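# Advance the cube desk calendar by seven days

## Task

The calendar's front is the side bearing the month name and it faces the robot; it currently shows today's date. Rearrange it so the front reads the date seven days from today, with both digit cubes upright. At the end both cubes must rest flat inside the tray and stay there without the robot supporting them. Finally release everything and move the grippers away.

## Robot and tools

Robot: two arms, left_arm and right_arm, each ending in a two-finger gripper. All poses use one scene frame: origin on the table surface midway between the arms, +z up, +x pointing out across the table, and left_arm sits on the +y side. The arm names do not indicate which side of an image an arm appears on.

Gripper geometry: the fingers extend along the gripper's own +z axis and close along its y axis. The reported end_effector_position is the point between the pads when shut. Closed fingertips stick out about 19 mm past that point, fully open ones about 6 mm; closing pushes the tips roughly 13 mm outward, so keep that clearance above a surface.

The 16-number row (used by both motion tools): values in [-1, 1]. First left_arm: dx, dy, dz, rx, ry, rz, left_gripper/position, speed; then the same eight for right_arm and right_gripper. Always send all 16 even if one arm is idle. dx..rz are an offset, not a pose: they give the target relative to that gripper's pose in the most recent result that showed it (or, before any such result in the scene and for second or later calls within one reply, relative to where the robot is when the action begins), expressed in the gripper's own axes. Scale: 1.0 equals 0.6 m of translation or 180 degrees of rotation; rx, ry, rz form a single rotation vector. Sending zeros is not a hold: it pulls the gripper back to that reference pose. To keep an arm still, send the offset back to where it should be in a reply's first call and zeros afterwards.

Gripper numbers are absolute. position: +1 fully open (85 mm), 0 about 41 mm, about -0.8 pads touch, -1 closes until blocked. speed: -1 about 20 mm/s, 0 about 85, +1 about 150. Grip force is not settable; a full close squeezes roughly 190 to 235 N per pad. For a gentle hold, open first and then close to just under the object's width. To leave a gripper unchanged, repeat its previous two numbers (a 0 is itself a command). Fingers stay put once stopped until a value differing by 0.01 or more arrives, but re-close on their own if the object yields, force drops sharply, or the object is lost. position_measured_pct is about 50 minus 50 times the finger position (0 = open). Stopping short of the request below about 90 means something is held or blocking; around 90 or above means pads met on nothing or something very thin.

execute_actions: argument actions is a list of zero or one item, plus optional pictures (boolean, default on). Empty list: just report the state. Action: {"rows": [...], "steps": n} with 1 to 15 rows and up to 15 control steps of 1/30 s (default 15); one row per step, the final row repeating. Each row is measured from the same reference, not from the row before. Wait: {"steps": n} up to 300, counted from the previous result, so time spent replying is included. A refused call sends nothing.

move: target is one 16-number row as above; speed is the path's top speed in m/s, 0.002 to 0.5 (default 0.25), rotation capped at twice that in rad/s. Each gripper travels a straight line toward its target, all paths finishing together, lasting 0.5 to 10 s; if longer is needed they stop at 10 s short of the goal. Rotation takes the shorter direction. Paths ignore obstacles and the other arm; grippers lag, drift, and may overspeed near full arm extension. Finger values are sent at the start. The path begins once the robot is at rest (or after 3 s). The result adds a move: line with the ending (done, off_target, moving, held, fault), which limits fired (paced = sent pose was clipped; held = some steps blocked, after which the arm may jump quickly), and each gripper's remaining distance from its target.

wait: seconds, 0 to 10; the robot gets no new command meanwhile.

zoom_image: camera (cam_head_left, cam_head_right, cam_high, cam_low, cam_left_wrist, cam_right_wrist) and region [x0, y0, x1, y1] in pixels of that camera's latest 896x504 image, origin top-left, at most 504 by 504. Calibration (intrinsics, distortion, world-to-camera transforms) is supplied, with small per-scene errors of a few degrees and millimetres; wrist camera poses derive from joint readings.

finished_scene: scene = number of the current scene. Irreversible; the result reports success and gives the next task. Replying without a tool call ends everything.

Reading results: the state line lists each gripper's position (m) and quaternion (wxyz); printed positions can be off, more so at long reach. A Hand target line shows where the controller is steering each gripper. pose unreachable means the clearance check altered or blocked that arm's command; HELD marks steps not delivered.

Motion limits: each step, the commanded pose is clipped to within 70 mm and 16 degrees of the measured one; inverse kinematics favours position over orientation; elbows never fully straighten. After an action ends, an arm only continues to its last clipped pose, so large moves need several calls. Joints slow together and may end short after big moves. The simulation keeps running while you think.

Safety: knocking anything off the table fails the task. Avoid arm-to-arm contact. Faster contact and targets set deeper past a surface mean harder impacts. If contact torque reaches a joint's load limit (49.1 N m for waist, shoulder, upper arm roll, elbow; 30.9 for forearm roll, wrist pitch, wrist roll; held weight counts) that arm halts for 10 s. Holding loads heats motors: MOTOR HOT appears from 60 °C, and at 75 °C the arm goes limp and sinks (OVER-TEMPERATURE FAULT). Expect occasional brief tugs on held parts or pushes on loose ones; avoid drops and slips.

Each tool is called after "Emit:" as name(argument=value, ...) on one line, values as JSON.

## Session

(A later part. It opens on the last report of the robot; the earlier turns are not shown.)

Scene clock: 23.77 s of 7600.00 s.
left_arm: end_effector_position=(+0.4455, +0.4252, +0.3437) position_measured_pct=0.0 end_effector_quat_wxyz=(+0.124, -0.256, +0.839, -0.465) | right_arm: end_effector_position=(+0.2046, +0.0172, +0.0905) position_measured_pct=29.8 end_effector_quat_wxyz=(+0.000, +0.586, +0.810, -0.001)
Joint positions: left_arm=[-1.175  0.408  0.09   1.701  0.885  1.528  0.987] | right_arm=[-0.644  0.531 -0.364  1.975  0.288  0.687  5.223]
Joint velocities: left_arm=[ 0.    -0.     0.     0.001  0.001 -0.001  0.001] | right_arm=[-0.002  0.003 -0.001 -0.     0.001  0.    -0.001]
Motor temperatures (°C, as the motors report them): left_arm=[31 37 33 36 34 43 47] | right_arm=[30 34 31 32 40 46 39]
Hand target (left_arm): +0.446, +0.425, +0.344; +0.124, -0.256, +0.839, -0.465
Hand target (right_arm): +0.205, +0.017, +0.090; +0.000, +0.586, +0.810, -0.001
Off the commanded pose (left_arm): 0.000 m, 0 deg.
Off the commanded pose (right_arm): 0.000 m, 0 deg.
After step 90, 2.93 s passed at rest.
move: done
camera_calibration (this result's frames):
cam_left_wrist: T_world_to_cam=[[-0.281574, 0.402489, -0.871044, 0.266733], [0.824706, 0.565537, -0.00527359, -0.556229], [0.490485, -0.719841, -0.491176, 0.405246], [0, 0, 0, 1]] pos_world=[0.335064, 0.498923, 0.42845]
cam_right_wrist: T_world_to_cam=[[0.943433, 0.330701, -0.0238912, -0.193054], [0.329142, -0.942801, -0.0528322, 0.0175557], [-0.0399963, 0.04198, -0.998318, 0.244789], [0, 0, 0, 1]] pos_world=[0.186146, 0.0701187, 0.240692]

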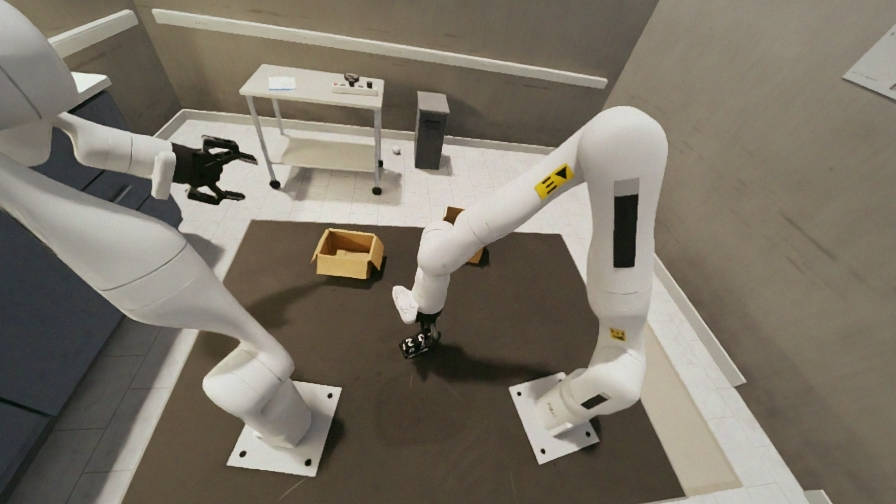

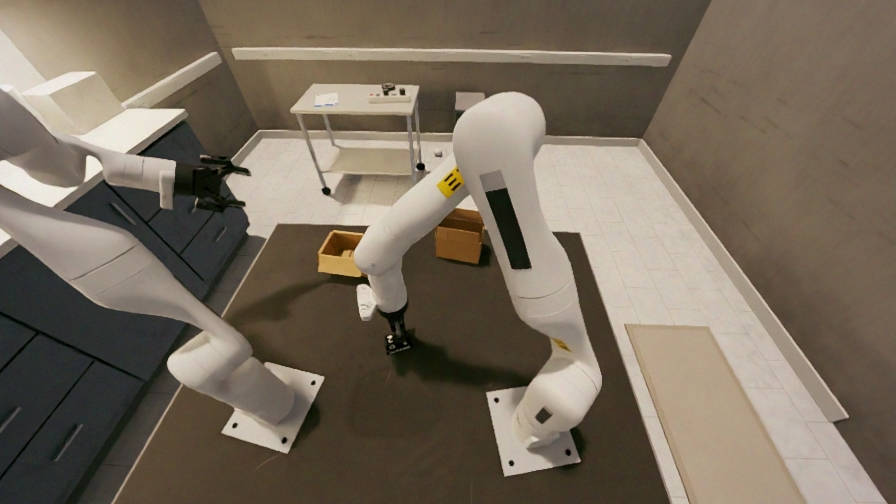

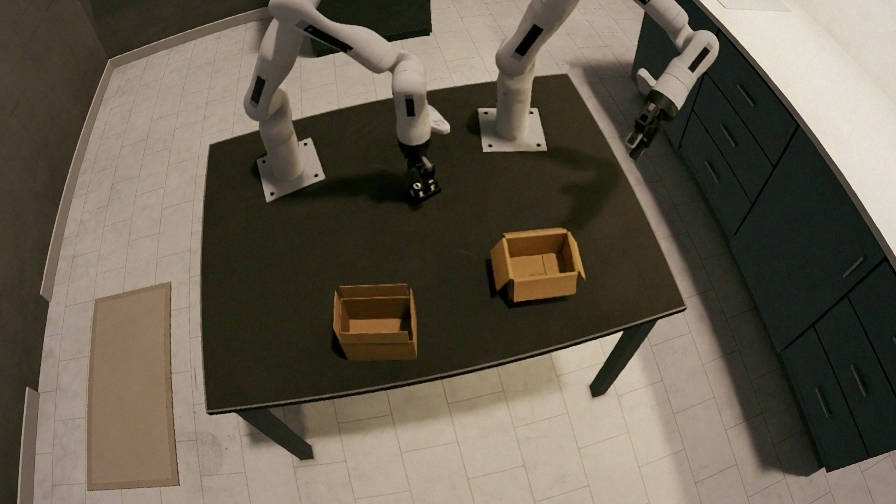

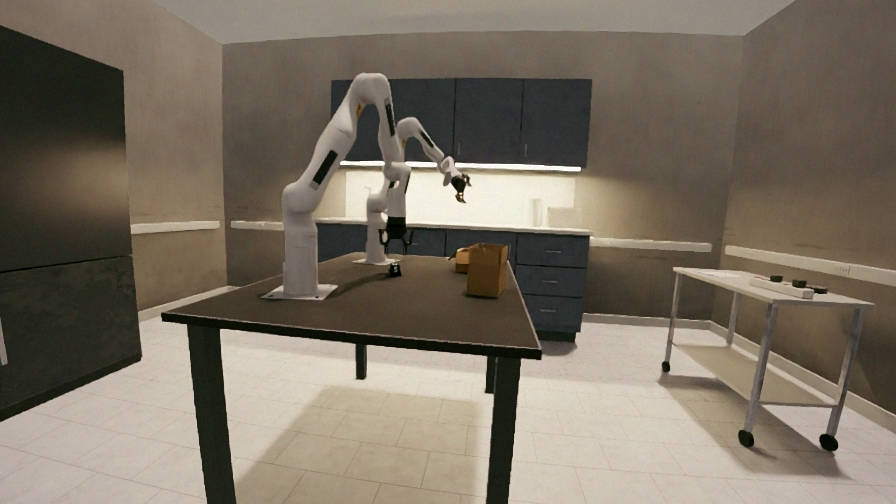

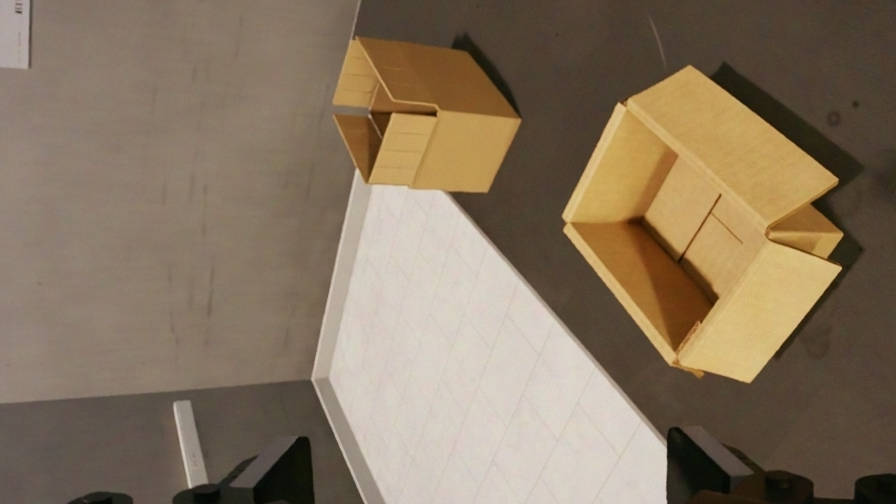

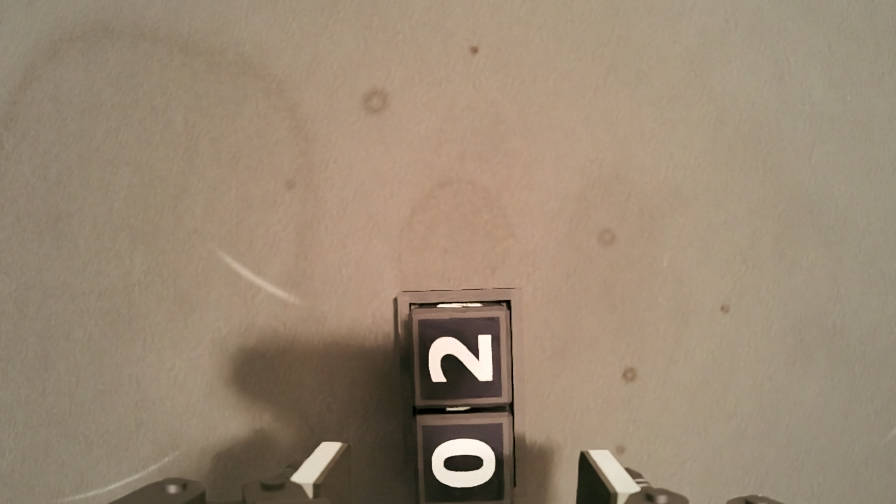

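Emit:
move(target=[0,0,0,0,0,0,1,0,0,0,0.095,0,0,-0.006,0.4,0], speed=0.1)

Emit:
move(target=[0,0,0,0,0,0,1,0,0,0,0,0,0,0,-1,0])

Emit:
move(target=[0,0,0,0,0,0,1,0,0,0,-0.08,0,0,0,-1,0], speed=0.1)

Scene clock: 28.83 s of 7600.00 s.
left_arm: end_effector_position=(+0.4455, +0.4252, +0.3437) position_measured_pct=0.0 end_effector_quat_wxyz=(+0.124, -0.256, +0.839, -0.465) | right_arm: end_effector_position=(+0.2047, +0.0172, +0.0336) position_measured_pct=29.8 end_effector_quat_wxyz=(+0.000, +0.579, +0.815, -0.001)
Joint positions: left_arm=[-1.175  0.408  0.09   1.701  0.885  1.528  0.987] | right_arm=[-0.692  0.651 -0.302  2.019  0.369  0.525  5.171]
Joint velocities: left_arm=[-0.     0.001 -0.     0.    -0.001  0.    -0.   ] | right_arm=[-0.004  0.007 -0.002  0.     0.001 -0.001 -0.001]
Motor temperatures (°C, as the motors report them): left_arm=[31 37 33 36 34 43 47] | right_arm=[30 34 31 32 40 46 39]
Hand target (left_arm): +0.446, +0.425, +0.344; +0.124, -0.256, +0.839, -0.465
Hand target (right_arm): +0.204, +0.017, +0.033; +0.000, +0.579, +0.816, -0.001
Off the commanded pose (left_arm): 0.000 m, 0 deg.
Off the commanded pose (right_arm): 0.000 m, 0 deg.
After step 90, 1.20 s passed at rest.
move: done
camera_calibration (this result's frames):
cam_left_wrist: T_world_to_cam=[[-0.281574, 0.402489, -0.871045, 0.266733], [0.824706, 0.565538, -0.00527322, -0.55623], [0.490486, -0.71984, -0.491176, 0.405245], [0, 0, 0, 1]] pos_world=[0.335064, 0.498924, 0.428449]
cam_right_wrist: T_world_to_cam=[[0.93706, 0.348402, -0.0231145, -0.193525], [0.346851, -0.936413, -0.0531559, 0.0108225], [-0.0401644, 0.041793, -0.998319, 0.188081], [0, 0, 0, 1]] pos_world=[0.185145, 0.0696985, 0.183866]

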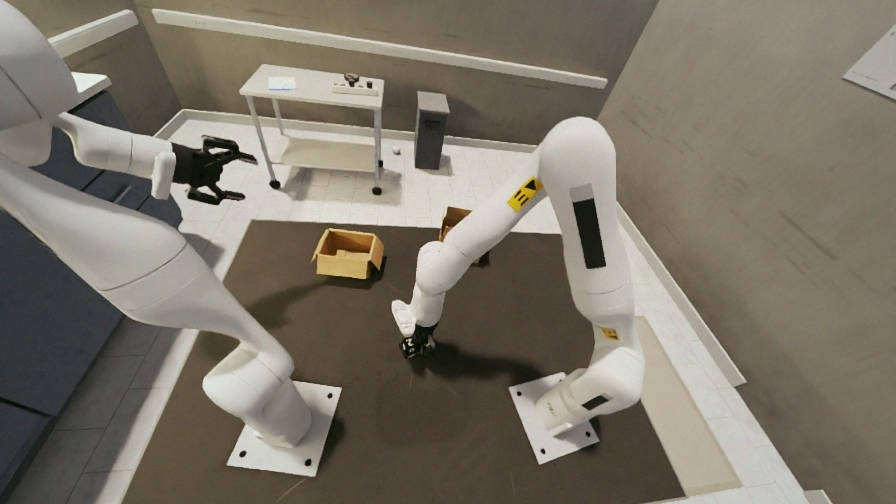

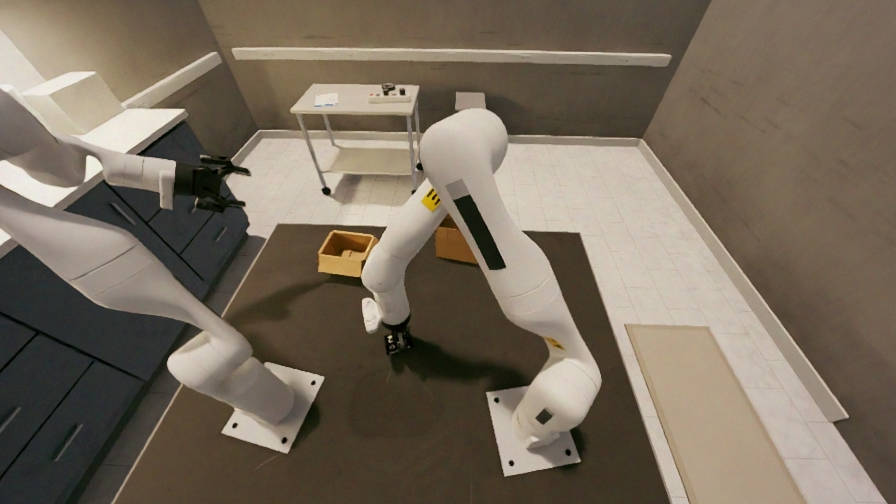

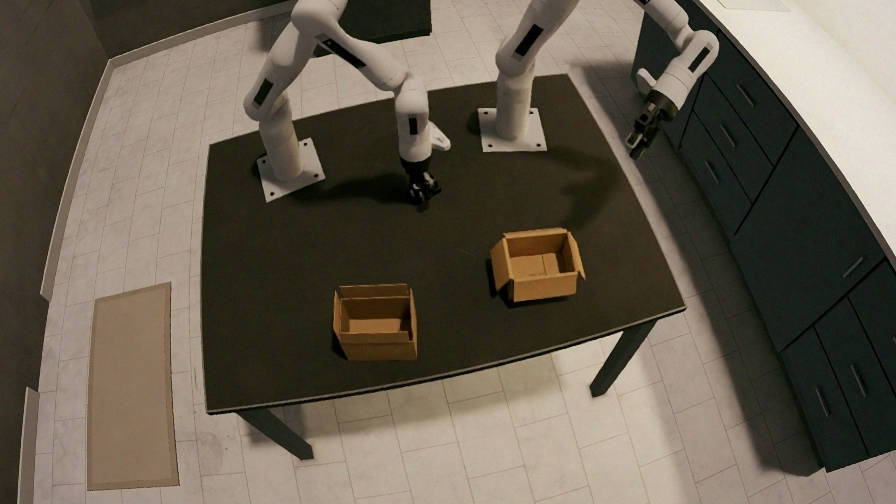

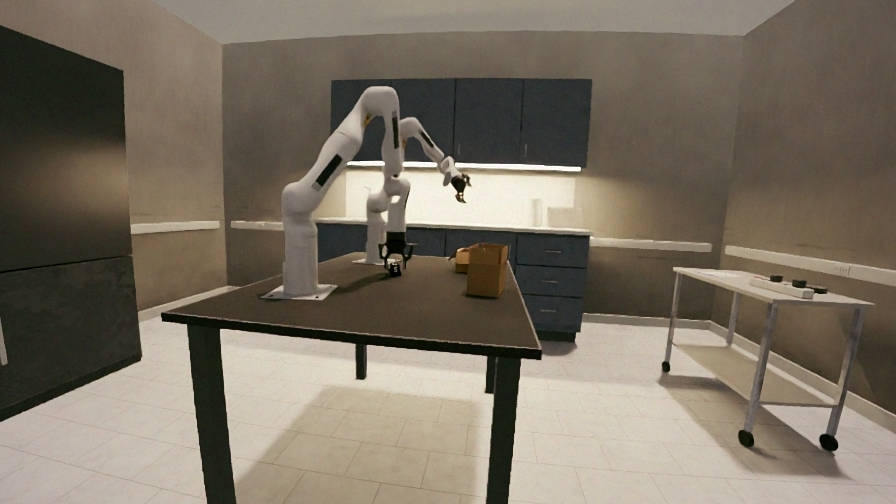

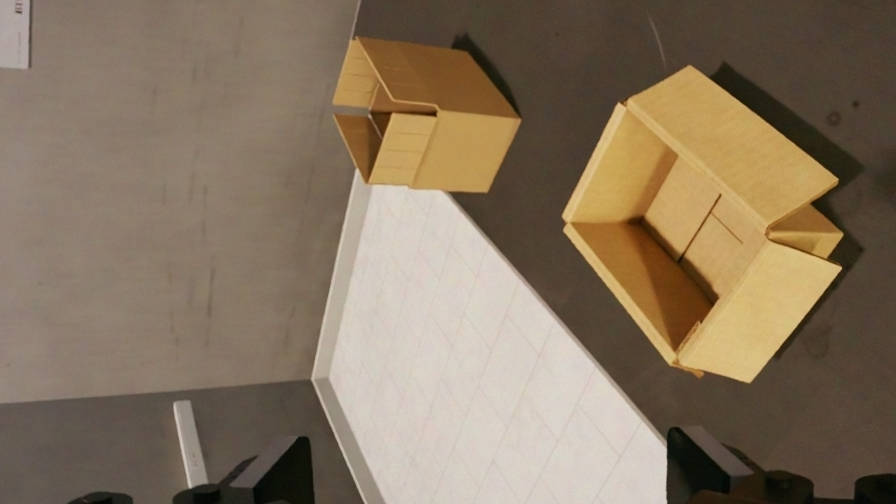

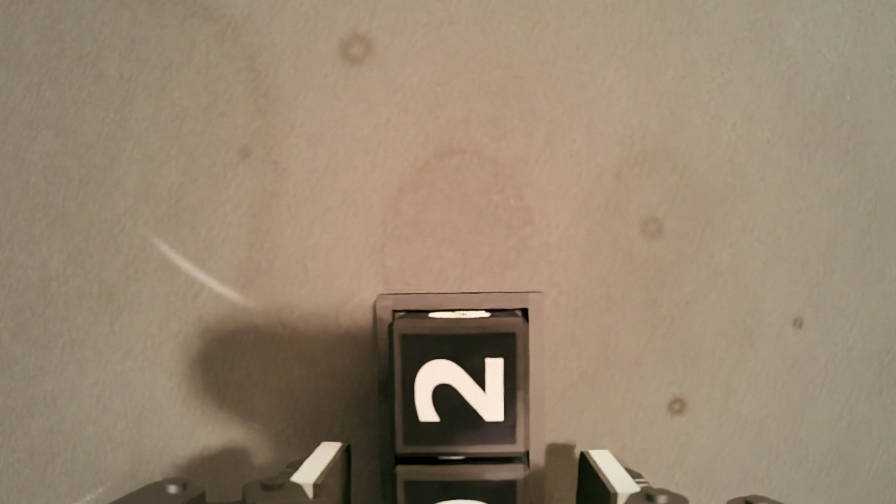

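Scene clock: 29.50 s of 7600.00 s.
left_arm: end_effector_position=(+0.4456, +0.4252, +0.3437) position_measured_pct=0.0 end_effector_quat_wxyz=(+0.124, -0.256, +0.839, -0.465) | right_arm: end_effector_position=(+0.2058, +0.0186, +0.0357) position_measured_pct=61.9 end_effector_quat_wxyz=(+0.001, +0.579, +0.815, +0.002)
Joint positions: left_arm=[-1.175  0.408  0.09   1.701  0.885  1.528  0.987] | right_arm=[-0.692  0.646 -0.303  2.018  0.369  0.526  5.17 ]
Joint velocities: left_arm=[-0.    -0.    -0.    -0.001  0.     0.     0.   ] | right_arm=[-0. -0. -0.  0.  0. -0. -0.]
Motor temperatures (°C, as the motors report them): left_arm=[31 37 33 36 34 43 47] | right_arm=[30 34 31 32 40 46 39]
Hand target (left_arm): +0.446, +0.425, +0.344; +0.124, -0.256, +0.839, -0.465
Hand target (right_arm): +0.205, +0.017, +0.034; +0.000, +0.579, +0.815, -0.001
Off the commanded pose (left_arm): 0.000 m, 0 deg.
Off the commanded pose (right_arm): 0.003 m, 0 deg.
move: done
camera_calibration (this result's frames):
cam_left_wrist: T_world_to_cam=[[-0.281574, 0.402489, -0.871045, 0.266732], [0.824705, 0.565539, -0.00527266, -0.556232], [0.490487, -0.71984, -0.491175, 0.405244], [0, 0, 0, 1]] pos_world=[0.335065, 0.498924, 0.428449]
cam_right_wrist: T_world_to_cam=[[0.937213, 0.348275, -0.0183288, -0.195207], [0.346826, -0.936258, -0.0559665, 0.0119454], [-0.0366522, 0.0460956, -0.998264, 0.189378], [0, 0, 0, 1]] pos_world=[0.185748, 0.0704401, 0.18614]

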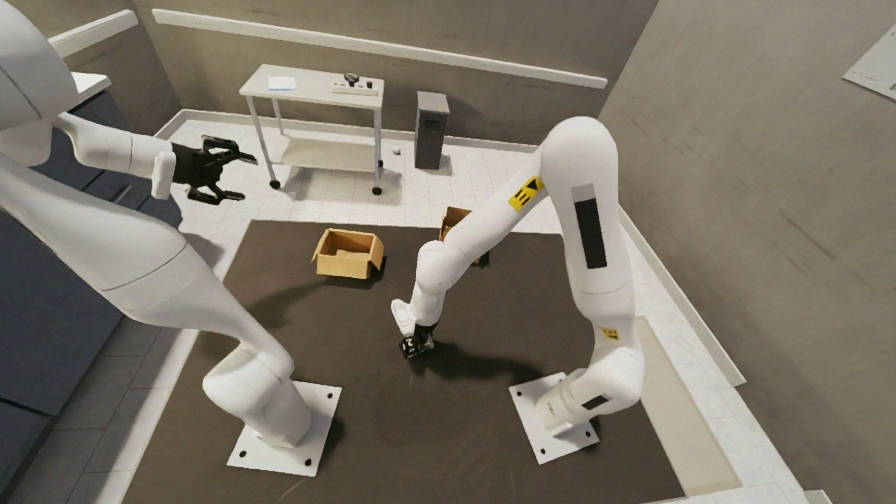

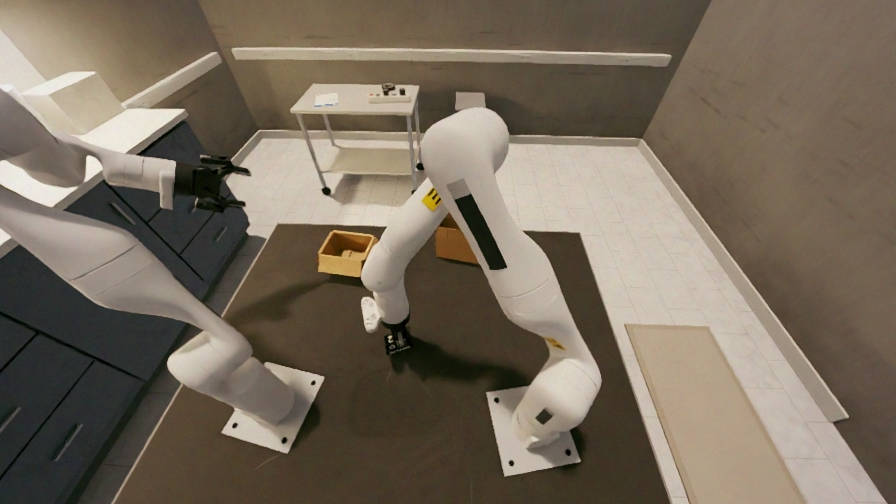

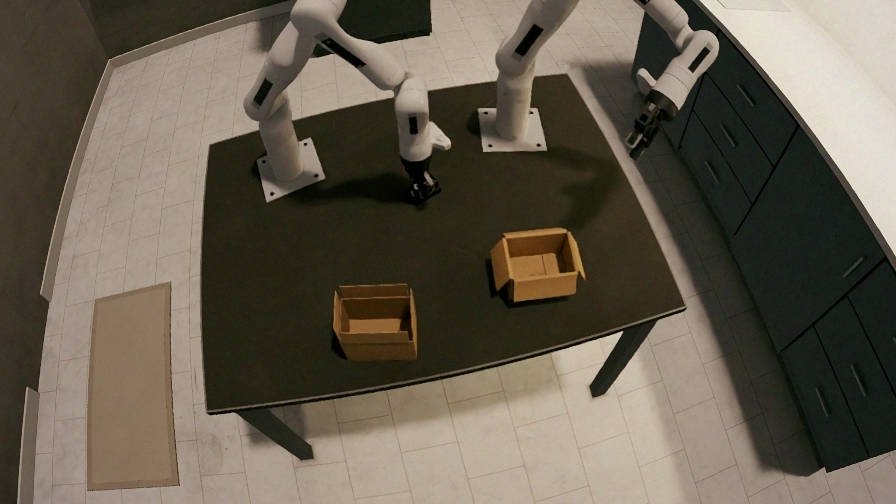

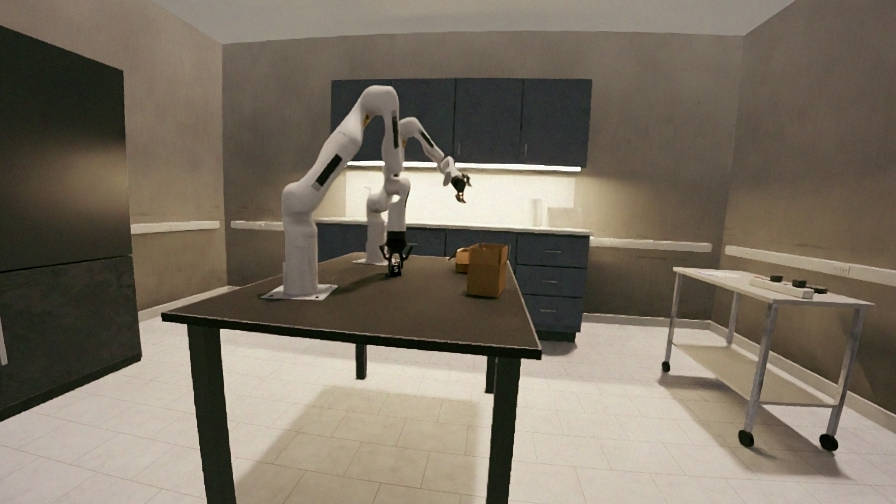

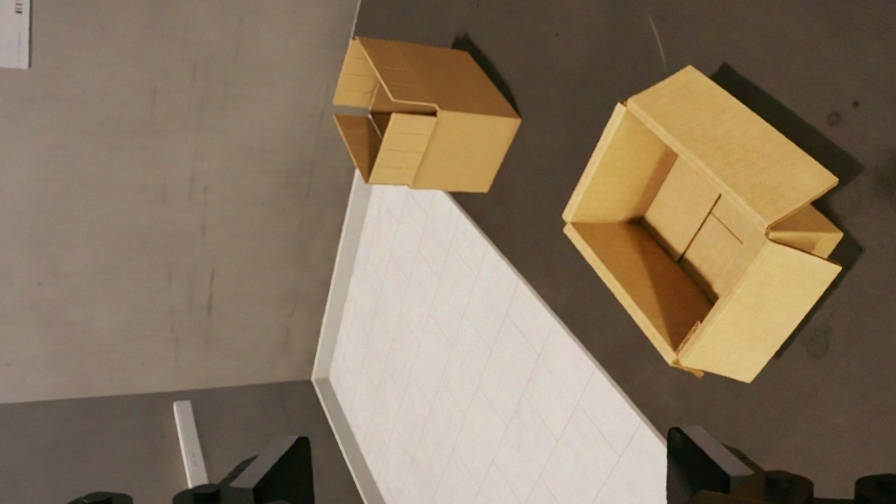

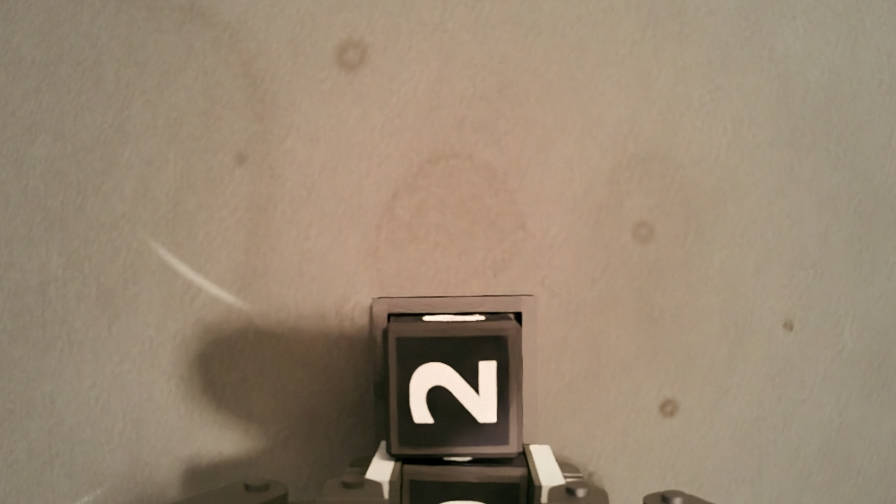

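Scene clock: 30.27 s of 7600.00 s.
left_arm: end_effector_position=(+0.4456, +0.4252, +0.3437) position_measured_pct=0.0 end_effector_quat_wxyz=(+0.124, -0.256, +0.839, -0.465) | right_arm: end_effector_position=(+0.2056, +0.0183, +0.0836) position_measured_pct=61.9 end_effector_quat_wxyz=(+0.000, +0.579, +0.815, +0.002)
Joint positions: left_arm=[-1.175  0.408  0.09   1.701  0.885  1.528  0.987] | right_arm=[-0.646  0.545 -0.361  1.982  0.305  0.663  5.227]
Joint velocities: left_arm=[ 0.001 -0.002 -0.     0.     0.001 -0.    -0.001] | right_arm=[ 0.004 -0.007  0.002 -0.001 -0.001  0.     0.001]
Motor temperatures (°C, as the motors report them): left_arm=[31 37 33 36 34 43 47] | right_arm=[30 34 31 32 40 46 39]
Hand target (left_arm): +0.446, +0.425, +0.344; +0.124, -0.256, +0.839, -0.465
Hand target (right_arm): +0.206, +0.018, +0.084; +0.000, +0.579, +0.815, +0.002
Off the commanded pose (left_arm): 0.000 m, 0 deg.
Off the commanded pose (right_arm): 0.000 m, 0 deg.
move: done
camera_calibration (this result's frames):
cam_left_wrist: T_world_to_cam=[[-0.281574, 0.402488, -0.871045, 0.266732], [0.824705, 0.565539, -0.00527211, -0.556233], [0.490488, -0.719839, -0.491175, 0.405243], [0, 0, 0, 1]] pos_world=[0.335066, 0.498925, 0.428449]
cam_right_wrist: T_world_to_cam=[[0.937178, 0.348331, -0.0190685, -0.193933], [0.346857, -0.936262, -0.0557208, 0.0144795], [-0.0372624, 0.0456063, -0.998264, 0.237275], [0, 0, 0, 1]] pos_world=[0.185569, 0.0702882, 0.233972]

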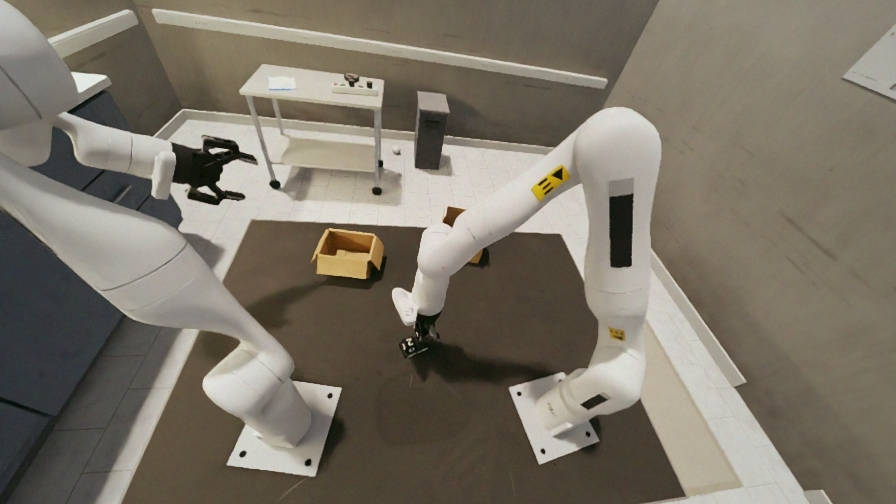

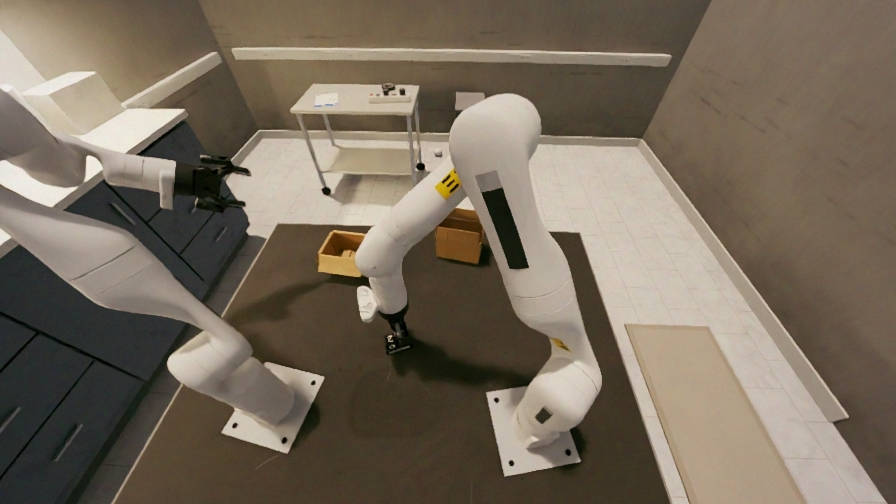

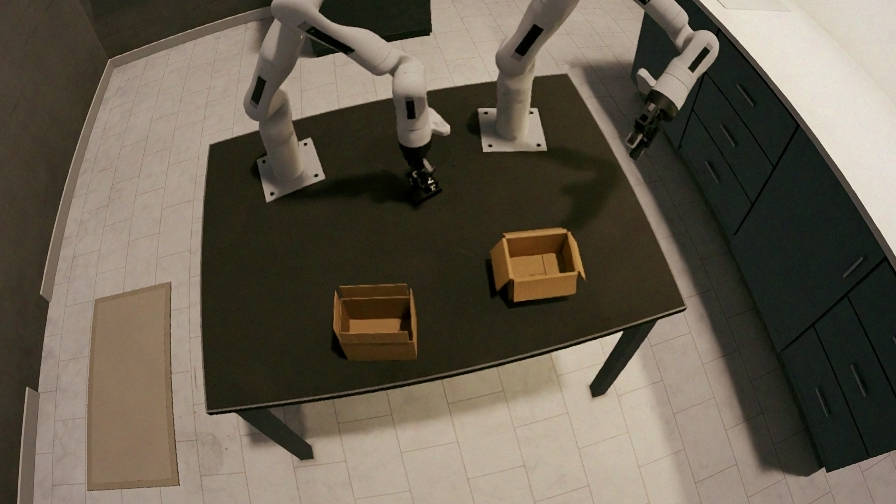

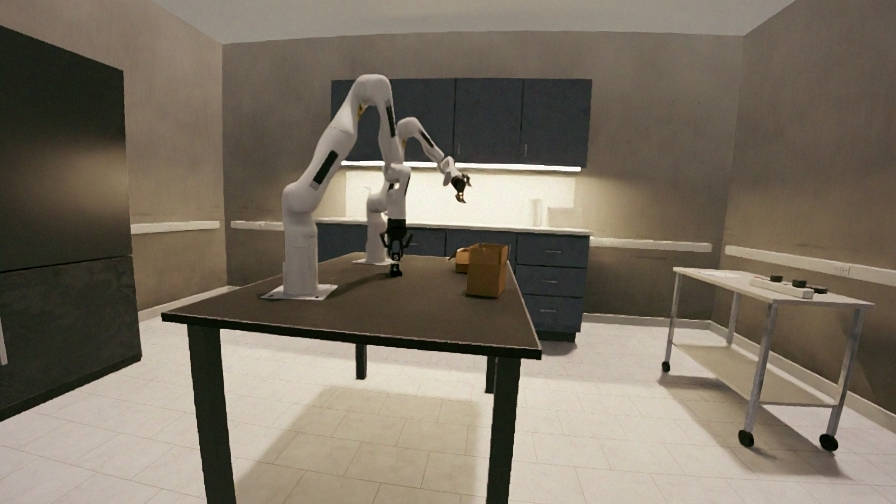

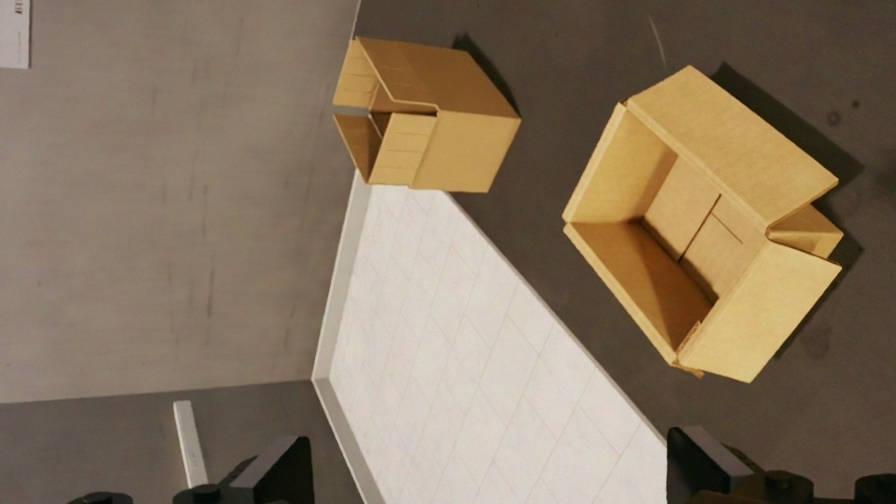

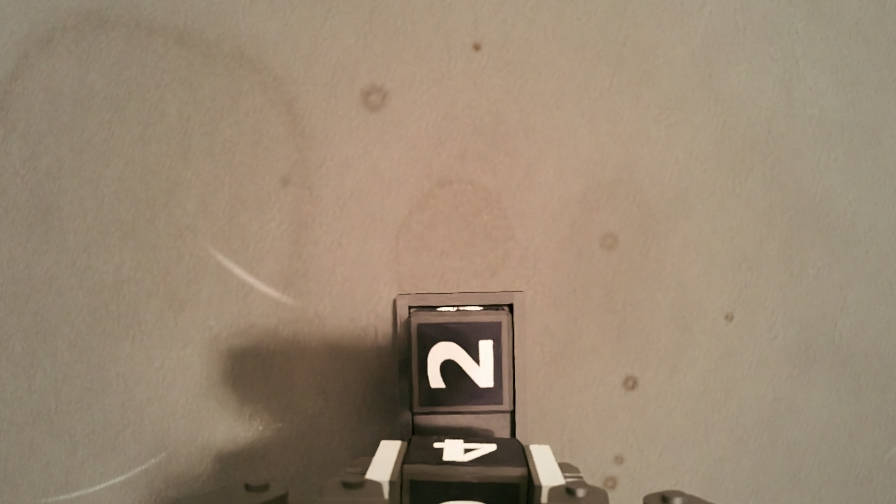

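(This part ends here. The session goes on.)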